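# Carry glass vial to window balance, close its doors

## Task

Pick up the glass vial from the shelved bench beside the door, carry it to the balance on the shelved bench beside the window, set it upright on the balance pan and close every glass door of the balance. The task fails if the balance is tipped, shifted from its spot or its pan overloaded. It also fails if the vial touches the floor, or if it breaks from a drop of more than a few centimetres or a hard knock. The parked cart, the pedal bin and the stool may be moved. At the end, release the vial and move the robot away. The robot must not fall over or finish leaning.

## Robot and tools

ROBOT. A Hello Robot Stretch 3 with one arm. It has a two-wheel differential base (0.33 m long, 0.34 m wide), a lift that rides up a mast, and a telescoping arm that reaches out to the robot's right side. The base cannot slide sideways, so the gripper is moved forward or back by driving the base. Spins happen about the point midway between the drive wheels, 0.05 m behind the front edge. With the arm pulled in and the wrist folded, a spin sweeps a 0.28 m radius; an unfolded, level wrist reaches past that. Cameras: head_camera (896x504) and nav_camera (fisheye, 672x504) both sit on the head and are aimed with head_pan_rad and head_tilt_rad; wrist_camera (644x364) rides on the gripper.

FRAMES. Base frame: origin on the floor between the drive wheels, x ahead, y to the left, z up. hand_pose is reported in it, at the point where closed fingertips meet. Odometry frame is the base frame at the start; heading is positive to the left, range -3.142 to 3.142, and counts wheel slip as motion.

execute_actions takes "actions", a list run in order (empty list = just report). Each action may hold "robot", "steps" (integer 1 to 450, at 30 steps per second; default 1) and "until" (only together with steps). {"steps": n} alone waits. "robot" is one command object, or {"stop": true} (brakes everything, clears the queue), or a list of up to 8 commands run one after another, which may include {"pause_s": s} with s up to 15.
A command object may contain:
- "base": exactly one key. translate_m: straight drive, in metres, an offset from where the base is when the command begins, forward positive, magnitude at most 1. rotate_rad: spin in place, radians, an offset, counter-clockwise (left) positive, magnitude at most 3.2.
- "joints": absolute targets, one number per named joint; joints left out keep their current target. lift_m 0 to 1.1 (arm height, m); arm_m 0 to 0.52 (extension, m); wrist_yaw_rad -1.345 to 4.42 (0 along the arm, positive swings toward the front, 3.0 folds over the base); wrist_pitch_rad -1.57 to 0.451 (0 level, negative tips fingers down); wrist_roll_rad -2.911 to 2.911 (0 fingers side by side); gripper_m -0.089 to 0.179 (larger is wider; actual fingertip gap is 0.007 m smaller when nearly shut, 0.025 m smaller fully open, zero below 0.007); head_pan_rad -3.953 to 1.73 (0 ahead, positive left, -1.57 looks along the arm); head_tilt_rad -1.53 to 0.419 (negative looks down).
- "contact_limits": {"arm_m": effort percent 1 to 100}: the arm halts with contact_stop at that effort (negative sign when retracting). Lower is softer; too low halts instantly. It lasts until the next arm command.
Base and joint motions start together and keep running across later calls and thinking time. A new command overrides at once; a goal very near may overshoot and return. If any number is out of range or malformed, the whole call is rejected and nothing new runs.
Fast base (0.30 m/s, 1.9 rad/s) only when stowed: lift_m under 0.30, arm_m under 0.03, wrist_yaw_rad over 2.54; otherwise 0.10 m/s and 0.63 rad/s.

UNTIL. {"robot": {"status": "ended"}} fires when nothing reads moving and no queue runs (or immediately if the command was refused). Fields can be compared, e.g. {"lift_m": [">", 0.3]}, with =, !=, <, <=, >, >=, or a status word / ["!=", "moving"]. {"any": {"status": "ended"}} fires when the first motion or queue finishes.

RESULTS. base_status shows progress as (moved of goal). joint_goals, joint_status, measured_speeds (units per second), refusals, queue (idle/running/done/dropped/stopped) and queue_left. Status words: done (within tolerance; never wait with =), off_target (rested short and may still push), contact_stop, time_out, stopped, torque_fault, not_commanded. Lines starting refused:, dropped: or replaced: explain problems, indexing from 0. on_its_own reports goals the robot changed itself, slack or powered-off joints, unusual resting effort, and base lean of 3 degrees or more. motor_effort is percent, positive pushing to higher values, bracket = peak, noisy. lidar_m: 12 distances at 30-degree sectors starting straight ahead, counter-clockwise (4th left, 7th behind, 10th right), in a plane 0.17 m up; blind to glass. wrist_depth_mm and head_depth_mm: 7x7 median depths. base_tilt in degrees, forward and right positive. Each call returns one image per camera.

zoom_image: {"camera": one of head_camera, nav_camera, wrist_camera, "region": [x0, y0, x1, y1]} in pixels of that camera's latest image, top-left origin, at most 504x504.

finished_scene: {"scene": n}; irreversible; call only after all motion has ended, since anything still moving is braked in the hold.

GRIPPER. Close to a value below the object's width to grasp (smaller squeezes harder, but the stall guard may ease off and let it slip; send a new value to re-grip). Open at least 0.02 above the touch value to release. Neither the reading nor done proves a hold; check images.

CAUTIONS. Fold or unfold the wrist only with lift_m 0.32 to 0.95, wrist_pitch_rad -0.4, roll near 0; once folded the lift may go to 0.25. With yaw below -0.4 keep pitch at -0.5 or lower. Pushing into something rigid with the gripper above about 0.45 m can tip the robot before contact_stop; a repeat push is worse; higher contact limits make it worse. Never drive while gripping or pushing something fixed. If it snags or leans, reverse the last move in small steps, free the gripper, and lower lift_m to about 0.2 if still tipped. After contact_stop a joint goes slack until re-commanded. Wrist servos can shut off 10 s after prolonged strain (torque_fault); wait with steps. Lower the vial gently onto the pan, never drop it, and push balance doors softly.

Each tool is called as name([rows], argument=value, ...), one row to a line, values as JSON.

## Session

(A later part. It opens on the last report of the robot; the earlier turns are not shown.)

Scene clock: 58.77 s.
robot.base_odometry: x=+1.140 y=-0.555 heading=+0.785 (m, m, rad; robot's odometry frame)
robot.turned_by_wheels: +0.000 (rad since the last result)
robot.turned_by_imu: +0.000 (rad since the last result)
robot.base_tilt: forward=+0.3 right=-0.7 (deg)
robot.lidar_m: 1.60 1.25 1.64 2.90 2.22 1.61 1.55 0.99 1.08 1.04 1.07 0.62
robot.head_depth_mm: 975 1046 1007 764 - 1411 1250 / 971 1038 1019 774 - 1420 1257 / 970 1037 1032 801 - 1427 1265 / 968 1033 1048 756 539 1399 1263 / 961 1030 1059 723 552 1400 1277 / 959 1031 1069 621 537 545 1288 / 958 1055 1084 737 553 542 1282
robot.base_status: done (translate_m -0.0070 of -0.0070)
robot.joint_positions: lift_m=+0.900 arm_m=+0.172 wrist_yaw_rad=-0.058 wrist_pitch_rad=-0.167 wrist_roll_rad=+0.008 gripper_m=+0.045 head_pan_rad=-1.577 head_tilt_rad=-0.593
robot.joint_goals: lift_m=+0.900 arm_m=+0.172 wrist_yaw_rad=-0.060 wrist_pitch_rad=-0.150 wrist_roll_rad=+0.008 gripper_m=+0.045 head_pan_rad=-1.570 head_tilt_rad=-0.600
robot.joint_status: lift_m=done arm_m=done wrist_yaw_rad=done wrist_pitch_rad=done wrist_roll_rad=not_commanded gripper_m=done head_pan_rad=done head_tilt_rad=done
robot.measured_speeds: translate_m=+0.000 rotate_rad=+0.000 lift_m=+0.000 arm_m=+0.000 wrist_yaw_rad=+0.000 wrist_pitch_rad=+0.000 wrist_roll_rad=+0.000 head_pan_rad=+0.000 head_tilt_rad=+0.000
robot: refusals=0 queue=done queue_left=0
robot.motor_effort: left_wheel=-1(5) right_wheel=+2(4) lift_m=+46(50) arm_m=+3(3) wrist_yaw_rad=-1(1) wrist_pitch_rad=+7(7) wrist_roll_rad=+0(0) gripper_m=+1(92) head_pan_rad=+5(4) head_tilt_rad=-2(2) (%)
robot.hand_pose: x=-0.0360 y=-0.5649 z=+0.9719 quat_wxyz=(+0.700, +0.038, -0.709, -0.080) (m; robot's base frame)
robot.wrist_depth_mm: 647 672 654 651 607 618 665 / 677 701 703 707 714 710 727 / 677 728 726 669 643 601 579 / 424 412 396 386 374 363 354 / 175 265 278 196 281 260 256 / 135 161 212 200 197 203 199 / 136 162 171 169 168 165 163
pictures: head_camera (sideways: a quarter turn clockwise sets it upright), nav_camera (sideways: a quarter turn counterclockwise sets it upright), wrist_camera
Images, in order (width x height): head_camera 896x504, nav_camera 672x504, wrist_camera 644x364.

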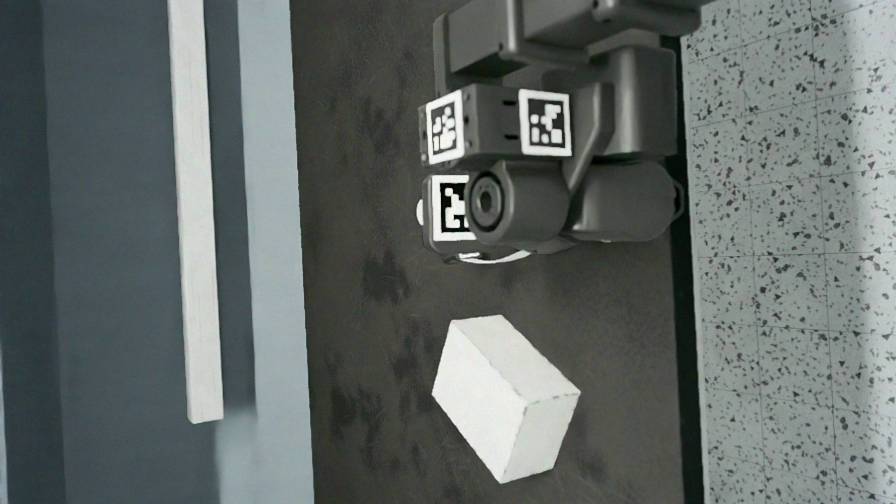

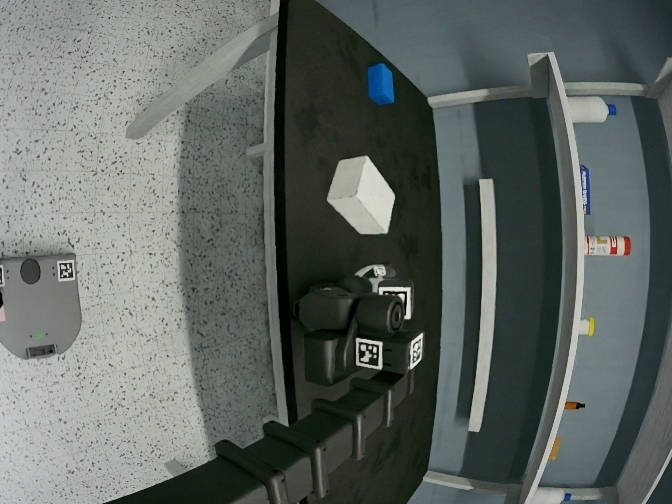

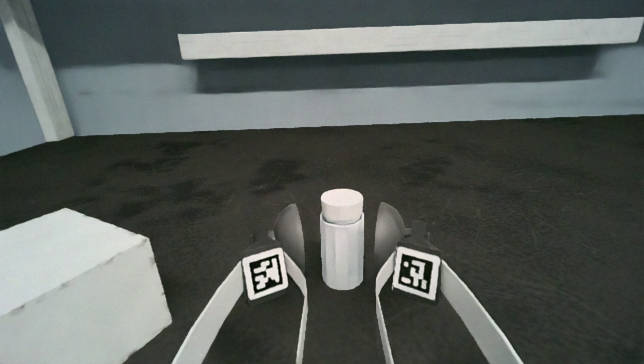

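execute_actions([
  {"robot":[{"joints":{"arm_m":0.182}},{"joints":{"gripper_m":0.005}},{"joints":{"lift_m":0.94}}],"steps":450,"until":{"robot":{"status":"ended"}}},
])

Scene clock: 63.10 s.
robot.base_odometry: x=+1.140 y=-0.555 heading=+0.785 (m, m, rad; robot's odometry frame)
robot.turned_by_wheels: +0.000 (rad since the last result)
robot.turned_by_imu: +0.000 (rad since the last result)
robot.base_tilt: forward=+0.3 right=-0.6 (deg)
robot.lidar_m: 1.60 1.26 1.64 2.91 2.22 1.61 1.55 0.99 1.08 1.04 1.07 0.62
robot.head_depth_mm: 974 1046 1068 - 505 1389 1250 / 972 1041 1093 - 499 1390 1257 / 972 1040 1097 - - 1390 1262 / 966 1033 1047 720 531 1397 1270 / 963 1029 1057 723 551 1411 1276 / 962 1030 1067 622 537 545 1279 / 959 1052 1086 738 552 542 1290
robot.base_status: done (translate_m -0.0070 of -0.0070)
robot.joint_positions: lift_m=+0.940 arm_m=+0.182 wrist_yaw_rad=-0.058 wrist_pitch_rad=-0.169 wrist_roll_rad=+0.008 gripper_m=+0.005 head_pan_rad=-1.577 head_tilt_rad=-0.593
robot.joint_goals: lift_m=+0.940 arm_m=+0.182 wrist_yaw_rad=-0.060 wrist_pitch_rad=-0.150 wrist_roll_rad=+0.008 gripper_m=+0.005 head_pan_rad=-1.570 head_tilt_rad=-0.600
robot.joint_status: lift_m=done arm_m=done wrist_yaw_rad=done wrist_pitch_rad=done wrist_roll_rad=not_commanded gripper_m=done head_pan_rad=done head_tilt_rad=done
robot.measured_speeds: translate_m=+0.000 rotate_rad=+0.000 lift_m=+0.000 arm_m=+0.000 wrist_yaw_rad=+0.000 wrist_pitch_rad=+0.000 wrist_roll_rad=+0.000 head_pan_rad=+0.000 head_tilt_rad=+0.000
robot: refusals=0 queue=done queue_left=0
robot.motor_effort: left_wheel=-1(1) right_wheel=+2(2) lift_m=+46(44) arm_m=+4(4) wrist_yaw_rad=-1(1) wrist_pitch_rad=+7(8) wrist_roll_rad=+0(1) gripper_m=-4(93) head_pan_rad=+5(5) head_tilt_rad=-2(3) (%)
robot.hand_pose: x=-0.0360 y=-0.5748 z=+1.0114 quat_wxyz=(+0.700, +0.039, -0.709, -0.081) (m; robot's base frame)
robot.wrist_depth_mm: 636 647 659 660 662 649 654 / 667 687 617 697 700 704 713 / 711 728 731 730 735 721 732 / 536 521 500 486 475 467 455 / 365 361 353 180 348 334 325 / 190 274 272 244 254 259 256 / 153 164 219 217 214 212 208
pictures: head_camera (sideways: a quarter turn clockwise sets it upright), nav_camera (sideways: a quarter turn counterclockwise sets it upright), wrist_camera
Images, in order (width x height): head_camera 896x504, nav_camera 672x504, wrist_camera 644x364.

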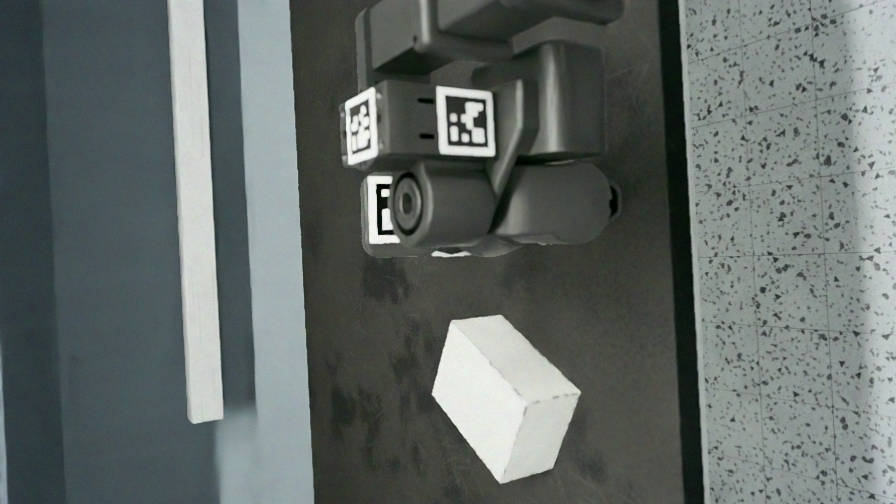

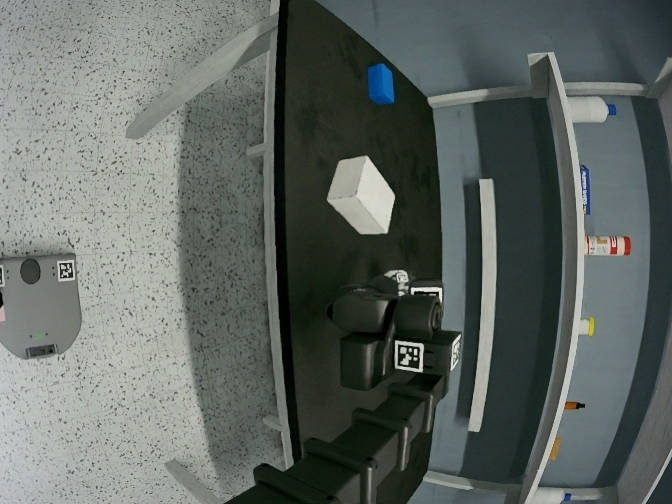

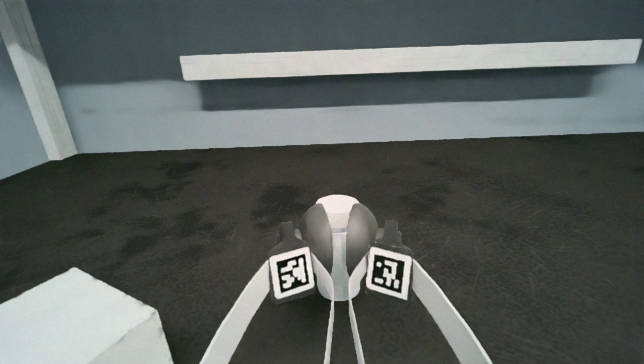

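execute_actions([
  {"robot":[{"joints":{"gripper_m":-0.02}},{"joints":{"arm_m":0.0,"lift_m":1.0}},{"base":{"rotate_rad":1.737}},{"base":{"translate_m":1}},{"base":{"translate_m":1}},{"base":{"translate_m":0.48}},{"base":{"rotate_rad":1.405},"joints":{"head_pan_rad":-1.1,"head_tilt_rad":-0.4}}],"steps":450,"until":{"robot":{"status":"ended"}}},
  {"steps":450,"until":{"robot":{"status":"ended"}}},
  {"steps":450,"until":{"robot":{"status":"ended"}}},
])

Scene clock: 107.13 s.
robot.base_odometry: x=-0.879 y=+0.885 heading=-2.356 (m, m, rad; robot's odometry frame)
robot.turned_by_wheels: +3.142 (rad since the last result)
robot.turned_by_imu: +3.165 (rad since the last result)
robot.base_tilt: forward=+0.3 right=-0.5 (deg)
robot.lidar_m: 1.74 1.35 1.63 2.87 2.21 1.62 1.57 0.83 0.84 1.06 0.56 1.68
robot.head_depth_mm: 954 1024 1094 1027 695 524 459 / 993 1075 1142 970 698 528 1312 / 1018 1067 746 736 617 532 1388 / 1106 1192 794 757 598 539 1442 / 1163 1253 1335 805 604 578 1366 / 1224 1319 1442 1573 641 630 1340 / 1288 1398 1539 1701 1903 1770 1452
robot.base_status: done (rotate_rad +1.4049 of +1.4050)
robot.joint_positions: lift_m=+1.000 arm_m=+0.001 wrist_yaw_rad=-0.059 wrist_pitch_rad=-0.170 wrist_roll_rad=+0.008 gripper_m=-0.019 head_pan_rad=-1.107 head_tilt_rad=-0.409
robot.joint_goals: lift_m=+1.000 arm_m=+0.000 wrist_yaw_rad=-0.060 wrist_pitch_rad=-0.150 wrist_roll_rad=+0.008 gripper_m=-0.020 head_pan_rad=-1.100 head_tilt_rad=-0.400
robot.joint_status: lift_m=done arm_m=done wrist_yaw_rad=done wrist_pitch_rad=done wrist_roll_rad=not_commanded gripper_m=done head_pan_rad=done head_tilt_rad=done
robot.measured_speeds: translate_m=+0.000 rotate_rad=+0.000 lift_m=+0.000 arm_m=+0.000 wrist_yaw_rad=+0.000 wrist_pitch_rad=+0.000 wrist_roll_rad=+0.000 head_pan_rad=+0.000 head_tilt_rad=+0.000
robot: refusals=0 queue=done queue_left=0
robot.motor_effort: left_wheel=-1(5) right_wheel=+2(8) lift_m=+46(48) arm_m=-6(6) wrist_yaw_rad=-1(1) wrist_pitch_rad=+8(8) wrist_roll_rad=+1(0) gripper_m=-13(97) head_pan_rad=+4(46) head_tilt_rad=+4(18) (%)
robot.hand_pose: x=-0.0361 y=-0.3940 z=+1.0713 quat_wxyz=(+0.700, +0.039, -0.709, -0.081) (m; robot's base frame)
robot.wrist_depth_mm: 449 807 823 830 839 848 840 / 480 478 884 850 856 859 869 / 908 506 928 913 937 933 910 / 419 421 674 657 648 618 604 / 325 383 471 - 452 441 440 / 291 348 363 326 347 348 341 / 265 297 295 289 285 281 278
pictures: head_camera (sideways: a quarter turn clockwise sets it upright), nav_camera (sideways: a quarter turn counterclockwise sets it upright), wrist_camera
Images, in order (width x height): head_camera 896x504, nav_camera 672x504, wrist_camera 644x364.

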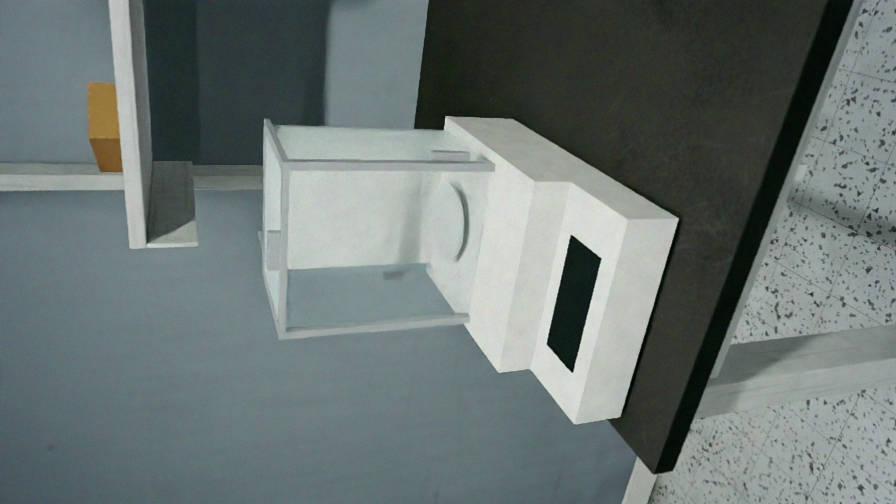

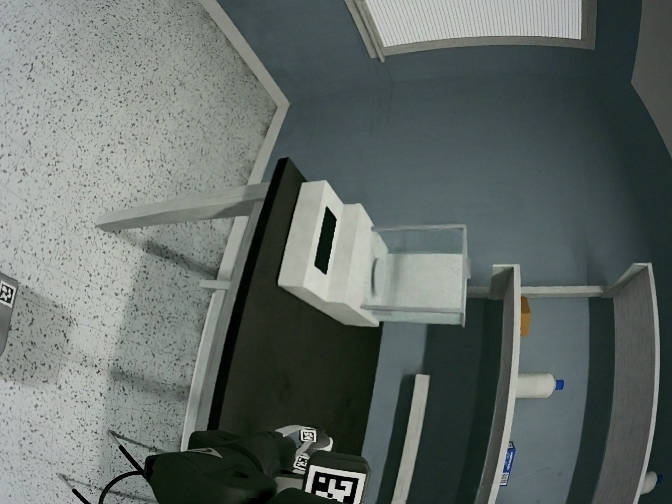

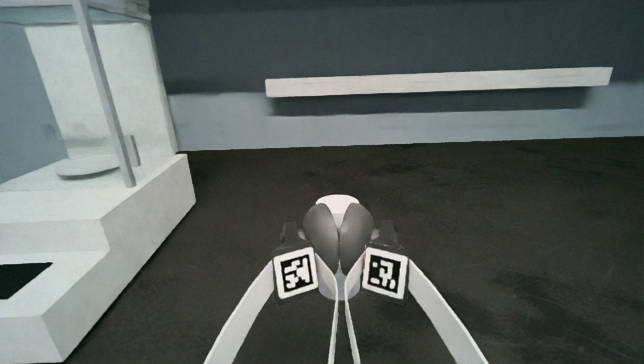

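zoom_image(camera="head_camera", region=[230, 90, 530, 370])

Region (230, 90, 530, 370) of head_camera's 896x504 image, scaled by 1.680, with more detail than that image has; it fills the top 470 rows of this view, and the rest is white.

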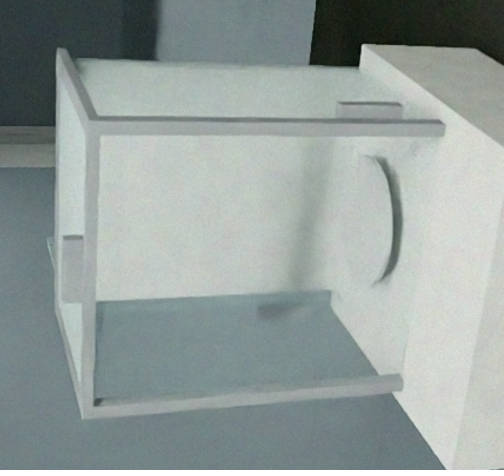

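execute_actions([
  {"robot":[{"base":{"translate_m":0.9},"joints":{"lift_m":1.03}},{"base":{"rotate_rad":-1.575}},{"base":{"translate_m":0.64},"joints":{"head_pan_rad":-1.57,"head_tilt_rad":-0.45}}],"steps":450,"until":{"robot":{"status":"ended"}}},
  {"steps":450,"until":{"robot":{"status":"ended"}}},
])

Scene clock: 133.50 s.
robot.base_odometry: x=-1.966 y=+0.704 heading=+2.352 (m, m, rad; robot's odometry frame)
robot.turned_by_wheels: -1.575 (rad since the last result)
robot.turned_by_imu: -1.576 (rad since the last result)
robot.base_tilt: forward=+0.2 right=-0.7 (deg)
robot.lidar_m: 0.54 0.56 0.77 0.84 0.88 1.20 1.37 3.48 0.52 1.34 0.65 0.56
robot.head_depth_mm: 2564 2774 2950 3003 - - - / 2590 2767 2876 1020 - - - / 2567 2719 1720 1022 - - - / 2545 2758 1574 975 536 588 1396 / 2586 2776 1462 982 536 591 1405 / 2501 1881 541 589 626 580 1420 / 1029 1610 1488 1009 688 581 1310
robot.base_status: done (translate_m +0.6400 of +0.6400)
robot.joint_positions: lift_m=+1.030 arm_m=+0.001 wrist_yaw_rad=-0.059 wrist_pitch_rad=-0.170 wrist_roll_rad=+0.008 gripper_m=-0.019 head_pan_rad=-1.563 head_tilt_rad=-0.444
robot.joint_goals: lift_m=+1.030 arm_m=+0.000 wrist_yaw_rad=-0.060 wrist_pitch_rad=-0.150 wrist_roll_rad=+0.008 gripper_m=-0.020 head_pan_rad=-1.570 head_tilt_rad=-0.450
robot.joint_status: lift_m=done arm_m=done wrist_yaw_rad=done wrist_pitch_rad=done wrist_roll_rad=not_commanded gripper_m=done head_pan_rad=done head_tilt_rad=done
robot.measured_speeds: translate_m=+0.000 rotate_rad=+0.000 lift_m=+0.000 arm_m=+0.000 wrist_yaw_rad=+0.000 wrist_pitch_rad=+0.000 wrist_roll_rad=+0.000 head_pan_rad=+0.000 head_tilt_rad=+0.000
robot: refusals=0 queue=done queue_left=0
robot.motor_effort: left_wheel=+1(4) right_wheel=-2(6) lift_m=+46(49) arm_m=-6(6) wrist_yaw_rad=+0(1) wrist_pitch_rad=+8(8) wrist_roll_rad=+1(1) gripper_m=-12(12) head_pan_rad=-5(45) head_tilt_rad=-3(7) (%)
robot.hand_pose: x=-0.0361 y=-0.3940 z=+1.1012 quat_wxyz=(+0.700, +0.039, -0.709, -0.081) (m; robot's base frame)
robot.wrist_depth_mm: 654 279 - - - - - / 657 278 - - - - - / 611 302 - - - - - / 640 704 405 461 798 - - / 549 508 333 - 388 - - / 413 397 288 295 303 387 - / 337 330 307 307 311 313 -
pictures: head_camera (sideways: a quarter turn clockwise sets it upright), nav_camera (sideways: a quarter turn counterclockwise sets it upright), wrist_camera
Images, in order (width x height): head_camera 896x504, nav_camera 672x504, wrist_camera 644x364.

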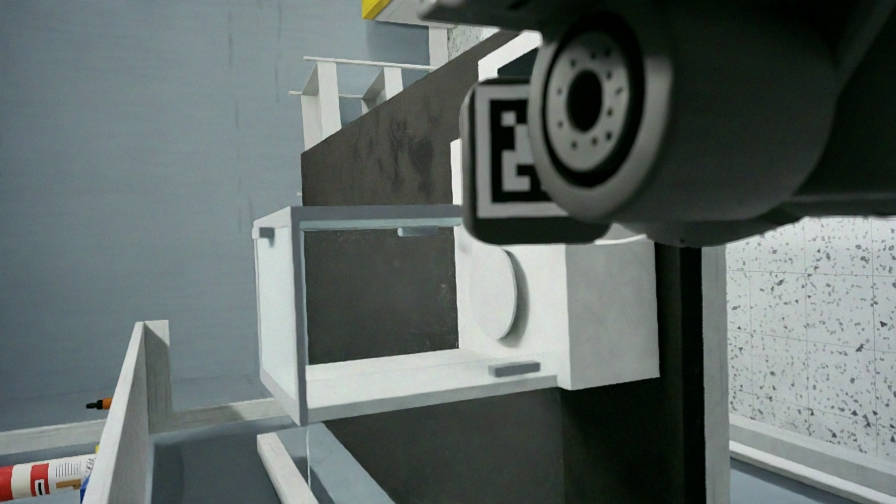

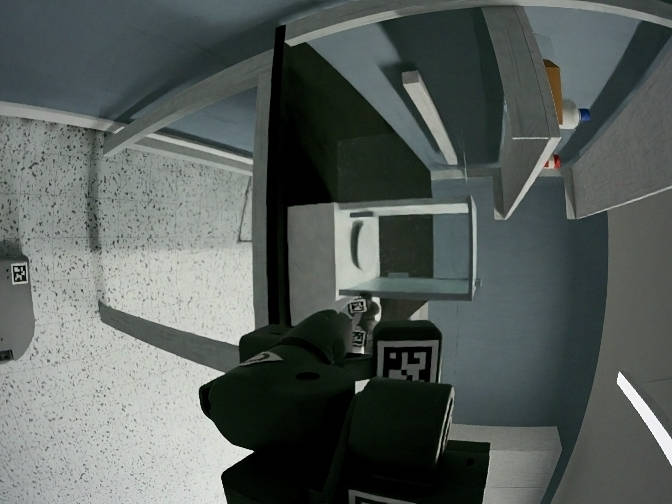

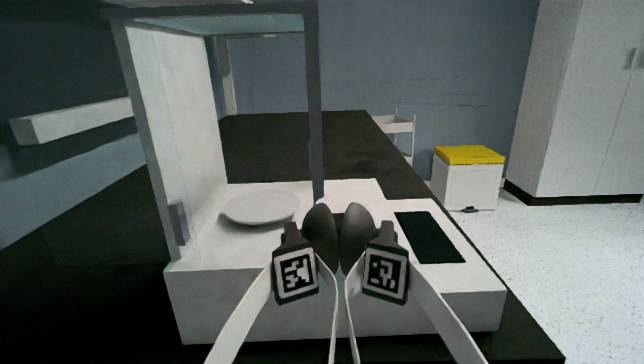

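execute_actions([
  {"robot":{"base":{"translate_m":0.08},"joints":{"arm_m":0.05}},"steps":450,"until":{"robot":{"status":"ended"}}},
])

zoom_image(camera="wrist_camera", region=[170, 100, 510, 364])

Scene clock: 138.97 s.
robot.base_odometry: x=-2.023 y=+0.760 heading=+2.352 (m, m, rad; robot's odometry frame)
robot.turned_by_wheels: +0.000 (rad since the last result)
robot.turned_by_imu: +0.000 (rad since the last result)
robot.base_tilt: forward=+0.3 right=-0.7 (deg)
robot.lidar_m: 0.46 0.48 0.66 0.84 0.87 1.20 1.45 3.50 0.55 1.31 0.61 0.48
robot.head_depth_mm: 2545 2731 2949 - - - 1340 / 2551 2765 1385 1089 - - - / 2580 2739 1727 - - - - / 2569 2781 1744 686 527 590 1397 / 2517 2759 1620 925 677 591 1401 / 1637 1817 1686 995 683 594 1334 / 497 1277 1267 1012 687 583 1234
robot.base_status: done (translate_m +0.0800 of +0.0800)
robot.joint_positions: lift_m=+1.030 arm_m=+0.050 wrist_yaw_rad=-0.059 wrist_pitch_rad=-0.170 wrist_roll_rad=+0.008 gripper_m=-0.019 head_pan_rad=-1.563 head_tilt_rad=-0.445
robot.joint_goals: lift_m=+1.030 arm_m=+0.050 wrist_yaw_rad=-0.060 wrist_pitch_rad=-0.150 wrist_roll_rad=+0.008 gripper_m=-0.020 head_pan_rad=-1.570 head_tilt_rad=-0.450
robot.joint_status: lift_m=done arm_m=done wrist_yaw_rad=done wrist_pitch_rad=done wrist_roll_rad=not_commanded gripper_m=done head_pan_rad=done head_tilt_rad=done
robot.measured_speeds: translate_m=+0.000 rotate_rad=+0.000 lift_m=+0.000 arm_m=+0.000 wrist_yaw_rad=+0.000 wrist_pitch_rad=+0.000 wrist_roll_rad=+0.000 head_pan_rad=+0.000 head_tilt_rad=+0.000
robot: refusals=0 queue=done queue_left=0
robot.motor_effort: left_wheel=+2(6) right_wheel=-1(4) lift_m=+46(46) arm_m=+3(2) wrist_yaw_rad=+0(0) wrist_pitch_rad=+8(8) wrist_roll_rad=+1(1) gripper_m=-12(13) head_pan_rad=-5(4) head_tilt_rad=-3(3) (%)
robot.hand_pose: x=-0.0361 y=-0.4427 z=+1.1012 quat_wxyz=(+0.700, +0.039, -0.709, -0.081) (m; robot's base frame)
robot.wrist_depth_mm: 563 836 246 - 342 - - / 561 830 291 - - - - / 520 771 287 - - - - / 552 707 344 739 423 - - / 517 541 468 - 322 387 - / 419 414 390 237 240 257 - / 336 332 311 249 251 253 260
pictures: head_camera (sideways: a quarter turn clockwise sets it upright), nav_camera (sideways: a quarter turn counterclockwise sets it upright), wrist_camera
Images, in order (width x height): head_camera 896x504, nav_camera 672x504, wrist_camera 644x364.

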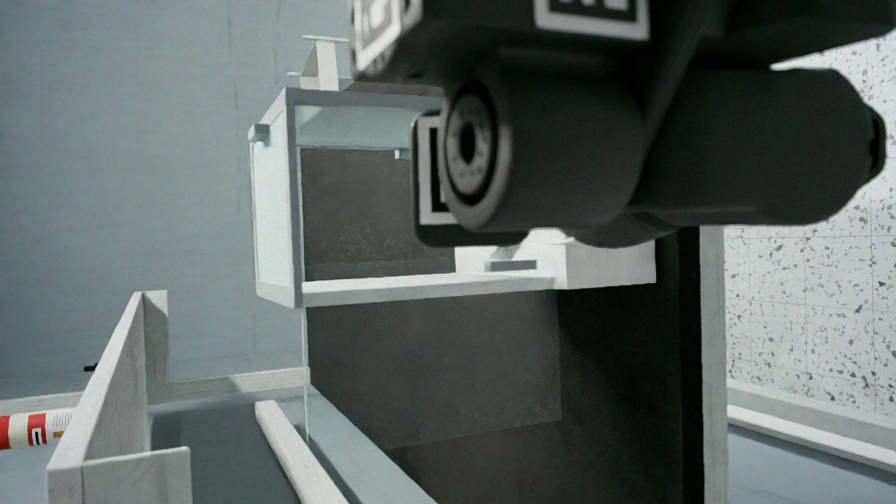

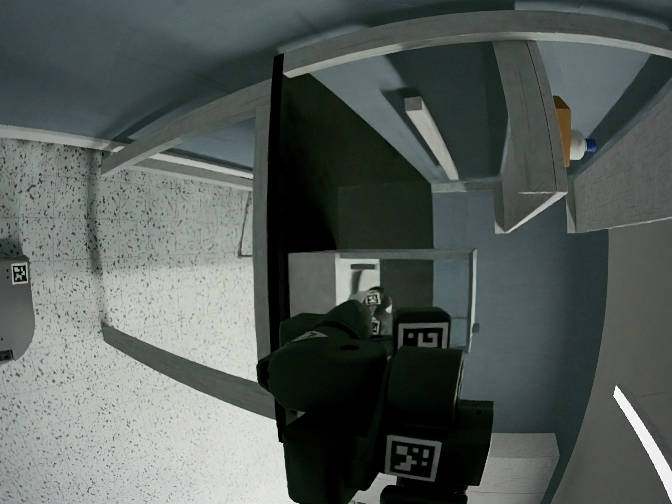

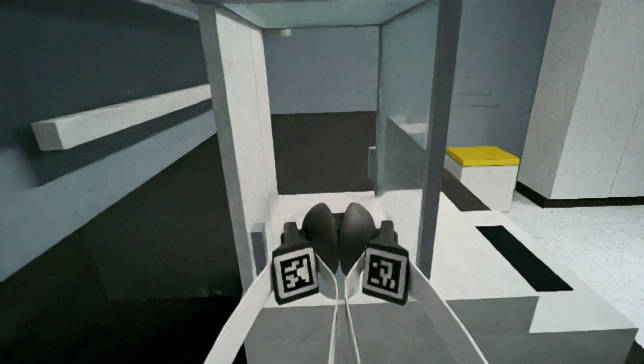

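Region (170, 100, 510, 364) of wrist_camera's 644x364 image, scaled by 1.482; it fills the top 391 rows of this view, and the rest is white.

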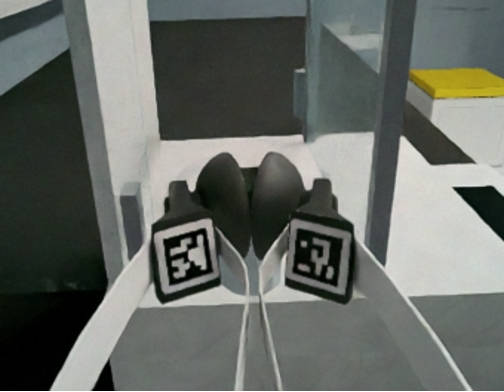

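execute_actions([
  {"robot":[{"base":{"translate_m":-0.006},"joints":{"lift_m":1.04}},{"joints":{"arm_m":0.12},"contact_limits":{"arm_m":12}}],"steps":450,"until":{"robot":{"status":"ended"}}},
])

Scene clock: 145.77 s.
robot.base_odometry: x=-2.018 y=+0.756 heading=+2.352 (m, m, rad; robot's odometry frame)
robot.turned_by_wheels: +0.000 (rad since the last result)
robot.turned_by_imu: +0.000 (rad since the last result)
robot.base_tilt: forward=+0.4 right=-0.6 (deg)
robot.lidar_m: 0.47 0.49 0.67 0.84 0.87 1.20 1.44 3.52 0.54 1.33 0.61 0.48
robot.head_depth_mm: 2538 2739 - - - 1063 1374 / 2602 2757 2872 - - 590 1386 / 2571 2742 1937 - - 600 1392 / 2576 2746 1770 684 534 592 1403 / 2572 2786 1463 932 650 590 1408 / 1649 1831 1686 994 681 594 1341 / 503 1309 1287 1004 689 581 1220
robot.base_status: done (translate_m -0.0060 of -0.0060)
robot.joint_positions: lift_m=+1.040 arm_m=+0.120 wrist_yaw_rad=-0.059 wrist_pitch_rad=-0.170 wrist_roll_rad=+0.008 gripper_m=-0.019 head_pan_rad=-1.563 head_tilt_rad=-0.445
robot.joint_goals: lift_m=+1.040 arm_m=+0.120 wrist_yaw_rad=-0.060 wrist_pitch_rad=-0.150 wrist_roll_rad=+0.008 gripper_m=-0.020 head_pan_rad=-1.570 head_tilt_rad=-0.450
robot.joint_status: lift_m=done arm_m=done wrist_yaw_rad=done wrist_pitch_rad=done wrist_roll_rad=not_commanded gripper_m=done head_pan_rad=done head_tilt_rad=done
robot.measured_speeds: translate_m=+0.000 rotate_rad=+0.000 lift_m=+0.000 arm_m=+0.000 wrist_yaw_rad=+0.000 wrist_pitch_rad=+0.000 wrist_roll_rad=+0.000 head_pan_rad=+0.000 head_tilt_rad=+0.000
robot: refusals=0 queue=done queue_left=0
robot.motor_effort: left_wheel=+1(2) right_wheel=-1(6) lift_m=+46(50) arm_m=+3(3) wrist_yaw_rad=+0(1) wrist_pitch_rad=+8(8) wrist_roll_rad=+0(1) gripper_m=-13(12) head_pan_rad=-6(5) head_tilt_rad=-2(2) (%)
robot.contact_limits: arm_m 12 (drawing in: default 33, maximum 53; extending or still: default 42, maximum 70)
robot.hand_pose: x=-0.0361 y=-0.5127 z=+1.1112 quat_wxyz=(+0.700, +0.039, -0.709, -0.081) (m; robot's base frame)
robot.wrist_depth_mm: 570 130 274 - - - - / 564 141 226 - - - - / 512 605 220 - - - - / 558 679 215 760 689 - - / 530 556 211 - 340 520 - / 433 425 182 235 244 275 - / 349 343 212 218 216 214 254
pictures: head_camera (sideways: a quarter turn clockwise sets it upright), nav_camera (sideways: a quarter turn counterclockwise sets it upright), wrist_camera
Images, in order (width x height): head_camera 896x504, nav_camera 672x504, wrist_camera 644x364.

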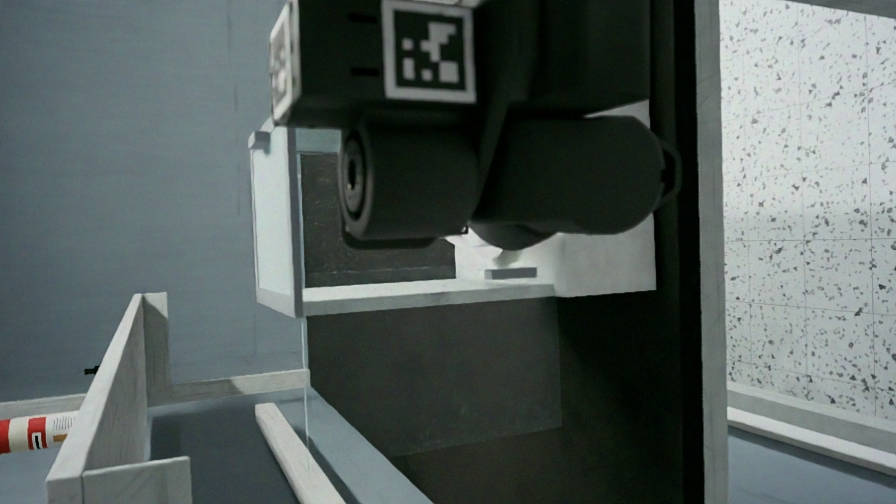

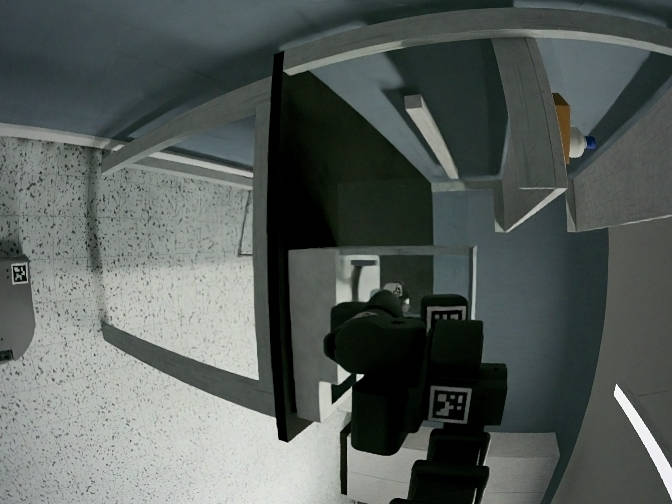

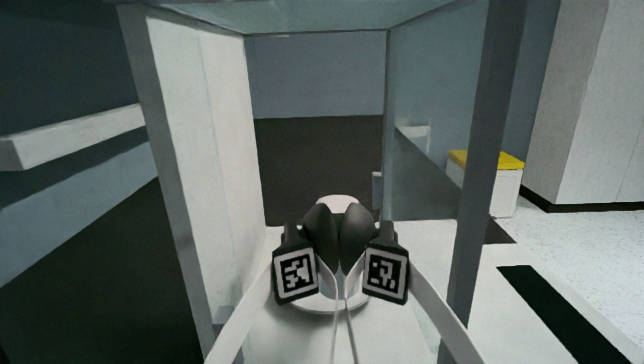

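execute_actions([
  {"robot":[{"joints":{"arm_m":0.172},"contact_limits":{"arm_m":12}},{"joints":{"lift_m":1.03}}],"steps":450,"until":{"robot":{"status":"ended"}}},
])

zoom_image(camera="wrist_camera", region=[170, 164, 510, 364])

Scene clock: 149.70 s.
robot.base_odometry: x=-2.018 y=+0.756 heading=+2.352 (m, m, rad; robot's odometry frame)
robot.turned_by_wheels: +0.000 (rad since the last result)
robot.turned_by_imu: +0.000 (rad since the last result)
robot.base_tilt: forward=+0.3 right=-0.6 (deg)
robot.lidar_m: 0.47 0.49 0.67 0.84 0.88 1.20 1.44 3.51 0.54 1.33 0.61 0.48
robot.head_depth_mm: 2543 2743 2896 1853 537 585 1373 / 2549 2740 - - 536 588 1383 / 2542 2758 2401 - 542 588 1393 / 2568 2750 1775 830 535 591 1402 / 2560 2763 1462 926 648 592 1407 / 1664 1823 1693 995 681 593 1346 / 503 1300 1291 1007 687 582 1222
robot.base_status: done (translate_m -0.0060 of -0.0060)
robot.joint_positions: lift_m=+1.030 arm_m=+0.172 wrist_yaw_rad=-0.059 wrist_pitch_rad=-0.170 wrist_roll_rad=+0.008 gripper_m=-0.019 head_pan_rad=-1.563 head_tilt_rad=-0.445
robot.joint_goals: lift_m=+1.030 arm_m=+0.172 wrist_yaw_rad=-0.060 wrist_pitch_rad=-0.150 wrist_roll_rad=+0.008 gripper_m=-0.020 head_pan_rad=-1.570 head_tilt_rad=-0.450
robot.joint_status: lift_m=done arm_m=done wrist_yaw_rad=done wrist_pitch_rad=done wrist_roll_rad=not_commanded gripper_m=done head_pan_rad=done head_tilt_rad=done
robot.measured_speeds: translate_m=+0.000 rotate_rad=+0.000 lift_m=+0.000 arm_m=+0.000 wrist_yaw_rad=+0.000 wrist_pitch_rad=+0.000 wrist_roll_rad=+0.000 head_pan_rad=+0.000 head_tilt_rad=+0.000
robot: refusals=0 queue=done queue_left=0
robot.motor_effort: left_wheel=+1(1) right_wheel=-1(1) lift_m=+24(47) arm_m=+4(3) wrist_yaw_rad=+0(1) wrist_pitch_rad=+8(8) wrist_roll_rad=+1(0) gripper_m=-13(13) head_pan_rad=-5(4) head_tilt_rad=-2(2) (%)
robot.contact_limits: arm_m 12 (drawing in: default 33, maximum 53; extending or still: default 42, maximum 70)
robot.hand_pose: x=-0.0361 y=-0.5647 z=+1.1020 quat_wxyz=(+0.700, +0.039, -0.709, -0.081) (m; robot's base frame)
robot.wrist_depth_mm: - 111 216 - - - 72 / - 110 229 - - - 72 / 424 109 223 - - - 76 / 502 107 217 739 665 - 81 / 494 106 212 - 403 503 87 / 419 105 182 216 251 238 - / 337 120 187 191 198 189 241
pictures: head_camera (sideways: a quarter turn clockwise sets it upright), nav_camera (sideways: a quarter turn counterclockwise sets it upright), wrist_camera
Images, in order (width x height): head_camera 896x504, nav_camera 672x504, wrist_camera 644x364.

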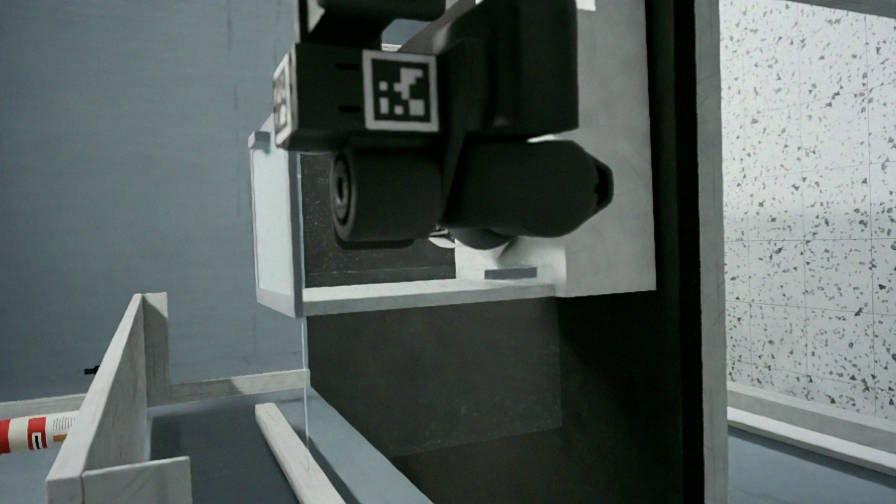

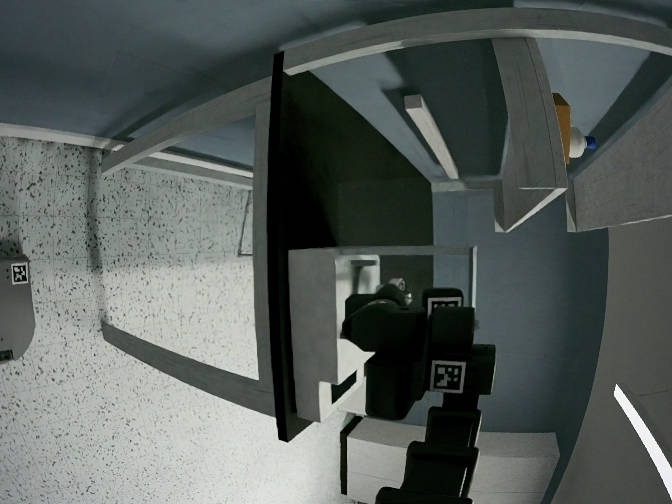

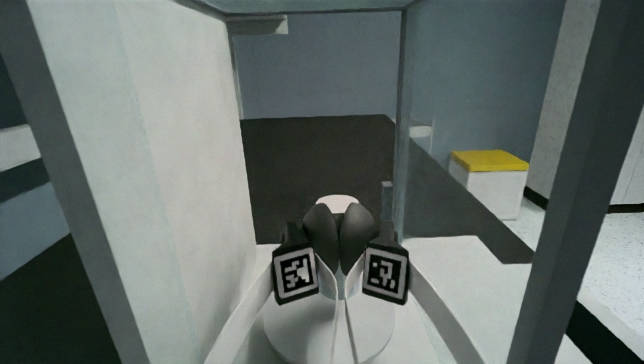

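Region (170, 164, 510, 364) of wrist_camera's 644x364 image, scaled by 1.482; it fills the top 296 rows of this view, and the rest is white.

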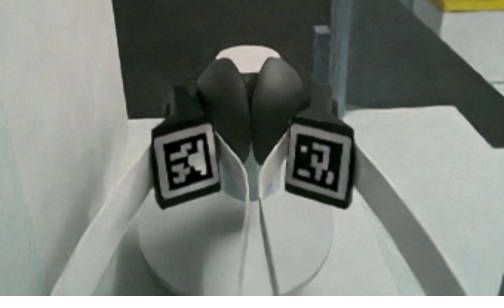

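execute_actions([
  {"robot":{"joints":{"arm_m":0.164,"lift_m":1.016}},"steps":450,"until":{"robot":{"status":"ended"}}},
])

Scene clock: 151.97 s.
robot.base_odometry: x=-2.018 y=+0.756 heading=+2.352 (m, m, rad; robot's odometry frame)
robot.turned_by_wheels: +0.000 (rad since the last result)
robot.turned_by_imu: +0.000 (rad since the last result)
robot.base_tilt: forward=+0.3 right=-0.6 (deg)
robot.lidar_m: 0.47 0.49 0.67 0.84 0.88 1.20 1.44 3.49 0.54 1.33 0.61 0.48
robot.head_depth_mm: 2555 2750 2930 - - 587 1373 / 2572 2742 2874 - - 587 1377 / 2574 2774 1728 - - 589 1387 / 2569 2743 1776 684 534 591 1402 / 2577 2740 1456 928 647 591 1399 / 1661 1832 1700 1000 683 592 1333 / 504 1311 1291 1012 689 584 1222
robot.base_status: done (translate_m -0.0060 of -0.0060)
robot.joint_positions: lift_m=+1.016 arm_m=+0.164 wrist_yaw_rad=-0.059 wrist_pitch_rad=-0.170 wrist_roll_rad=+0.008 gripper_m=-0.019 head_pan_rad=-1.563 head_tilt_rad=-0.445
robot.joint_goals: lift_m=+1.016 arm_m=+0.164 wrist_yaw_rad=-0.060 wrist_pitch_rad=-0.150 wrist_roll_rad=+0.008 gripper_m=-0.020 head_pan_rad=-1.570 head_tilt_rad=-0.450
robot.joint_status: lift_m=done arm_m=done wrist_yaw_rad=done wrist_pitch_rad=done wrist_roll_rad=not_commanded gripper_m=done head_pan_rad=done head_tilt_rad=done
robot.measured_speeds: translate_m=+0.000 rotate_rad=+0.000 lift_m=+0.000 arm_m=+0.000 wrist_yaw_rad=+0.000 wrist_pitch_rad=+0.000 wrist_roll_rad=+0.000 head_pan_rad=+0.000 head_tilt_rad=+0.000
robot: refusals=0 queue=done queue_left=0
robot.motor_effort: left_wheel=+1(2) right_wheel=-2(1) lift_m=+25(25) arm_m=-5(7) wrist_yaw_rad=+0(0) wrist_pitch_rad=+8(8) wrist_roll_rad=+1(1) gripper_m=-13(13) head_pan_rad=-5(5) head_tilt_rad=-2(2) (%)
robot.hand_pose: x=-0.0361 y=-0.5573 z=+1.0880 quat_wxyz=(+0.700, +0.039, -0.709, -0.081) (m; robot's base frame)
robot.wrist_depth_mm: - 111 - - - - 74 / 504 110 227 - - - 79 / 431 108 222 - - - 85 / 518 107 217 704 627 - - / 515 106 212 - 296 279 - / 397 121 183 197 230 210 292 / 321 131 179 183 187 114 216
pictures: head_camera (sideways: a quarter turn clockwise sets it upright), nav_camera (sideways: a quarter turn counterclockwise sets it upright), wrist_camera
Images, in order (width x height): head_camera 896x504, nav_camera 672x504, wrist_camera 644x364.

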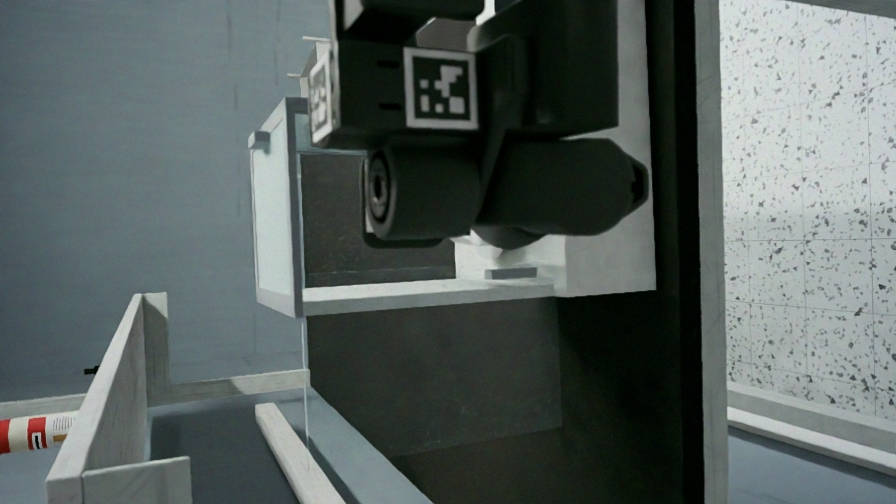

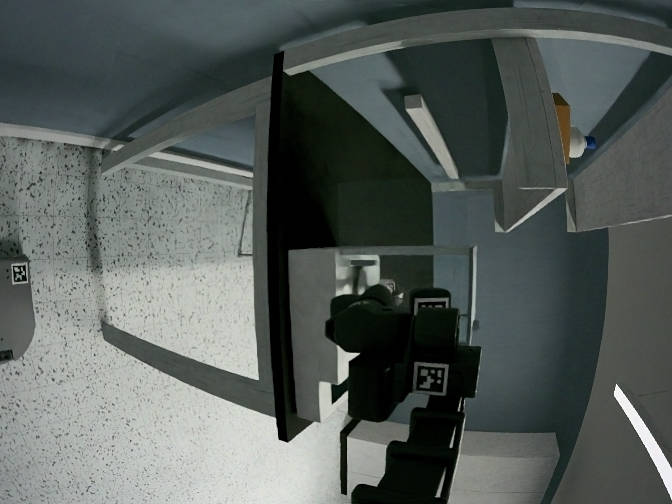

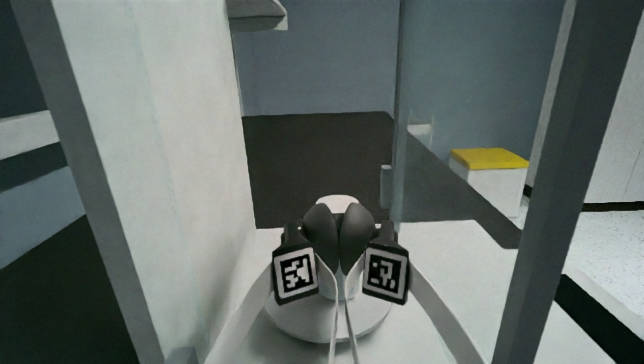

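Release.

execute_actions([
  {"robot":[{"joints":{"lift_m":1.014}},{"joints":{"gripper_m":0.045}}],"steps":450,"until":{"robot":{"status":"ended"}}},
])

Scene clock: 154.57 s.
robot.base_odometry: x=-2.018 y=+0.756 heading=+2.352 (m, m, rad; robot's odometry frame)
robot.turned_by_wheels: +0.000 (rad since the last result)
robot.turned_by_imu: +0.000 (rad since the last result)
robot.base_tilt: forward=+0.3 right=-0.6 (deg)
robot.lidar_m: 0.47 0.49 0.67 0.84 0.87 1.20 1.44 3.50 0.54 1.33 0.61 0.49
robot.head_depth_mm: 2570 2749 2932 - - 588 1377 / 2530 2738 2882 - - 588 1383 / 2581 2766 1720 - - 589 1387 / 2566 2778 1762 685 534 590 1400 / 2577 2785 1465 927 649 591 1407 / 1657 1846 1697 995 681 594 1339 / 503 1307 1297 1005 689 582 1219
robot.base_status: done (translate_m -0.0060 of -0.0060)
robot.joint_positions: lift_m=+1.014 arm_m=+0.164 wrist_yaw_rad=-0.059 wrist_pitch_rad=-0.170 wrist_roll_rad=+0.008 gripper_m=+0.045 head_pan_rad=-1.563 head_tilt_rad=-0.445
robot.joint_goals: lift_m=+1.014 arm_m=+0.164 wrist_yaw_rad=-0.060 wrist_pitch_rad=-0.150 wrist_roll_rad=+0.008 gripper_m=+0.045 head_pan_rad=-1.570 head_tilt_rad=-0.450
robot.joint_status: lift_m=done arm_m=done wrist_yaw_rad=done wrist_pitch_rad=done wrist_roll_rad=not_commanded gripper_m=done head_pan_rad=done head_tilt_rad=done
robot.measured_speeds: translate_m=+0.000 rotate_rad=+0.000 lift_m=+0.000 arm_m=+0.000 wrist_yaw_rad=+0.000 wrist_pitch_rad=+0.000 wrist_roll_rad=+0.000 head_pan_rad=+0.000 head_tilt_rad=+0.000
robot: refusals=0 queue=done queue_left=0
robot.motor_effort: left_wheel=+2(1) right_wheel=-1(1) lift_m=+24(24) arm_m=-6(5) wrist_yaw_rad=+0(1) wrist_pitch_rad=+8(8) wrist_roll_rad=+1(1) gripper_m=+1(95) head_pan_rad=-5(5) head_tilt_rad=-2(2) (%)
robot.hand_pose: x=-0.0361 y=-0.5573 z=+1.0860 quat_wxyz=(+0.700, +0.039, -0.709, -0.081) (m; robot's base frame)
robot.wrist_depth_mm: - 111 - - - - 74 / 501 110 227 - - - 79 / 429 108 222 - - - 85 / 520 107 217 697 626 - - / 509 106 186 182 312 274 - / 390 121 163 195 210 160 287 / 318 131 184 181 186 114 207
pictures: head_camera (sideways: a quarter turn clockwise sets it upright), nav_camera (sideways: a quarter turn counterclockwise sets it upright), wrist_camera
Images, in order (width x height): head_camera 896x504, nav_camera 672x504, wrist_camera 644x364.

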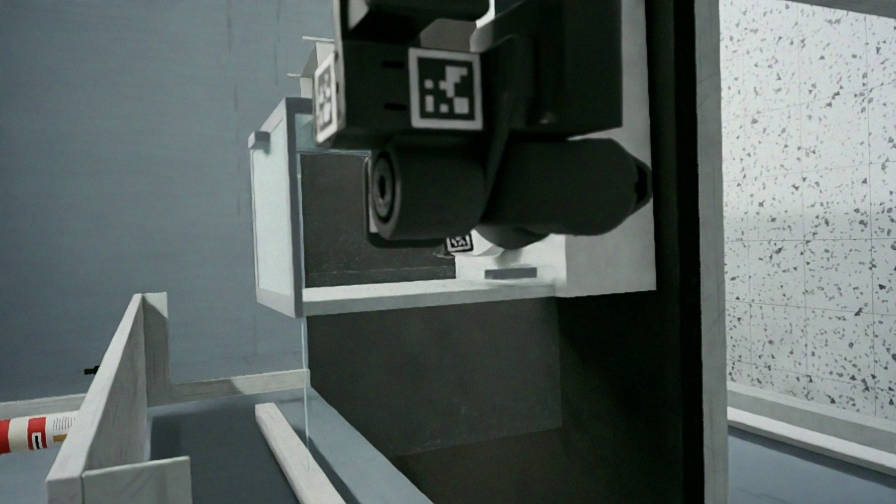

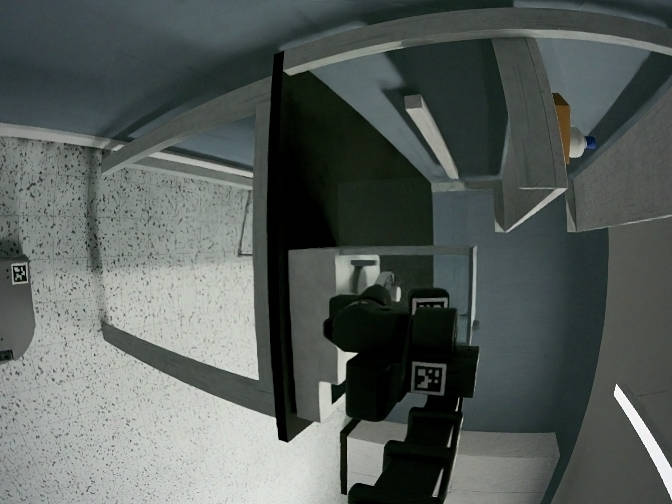

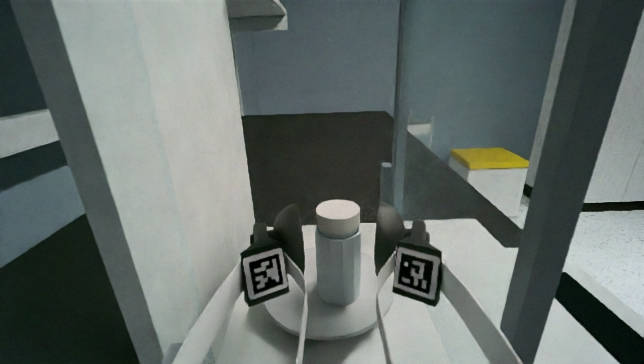

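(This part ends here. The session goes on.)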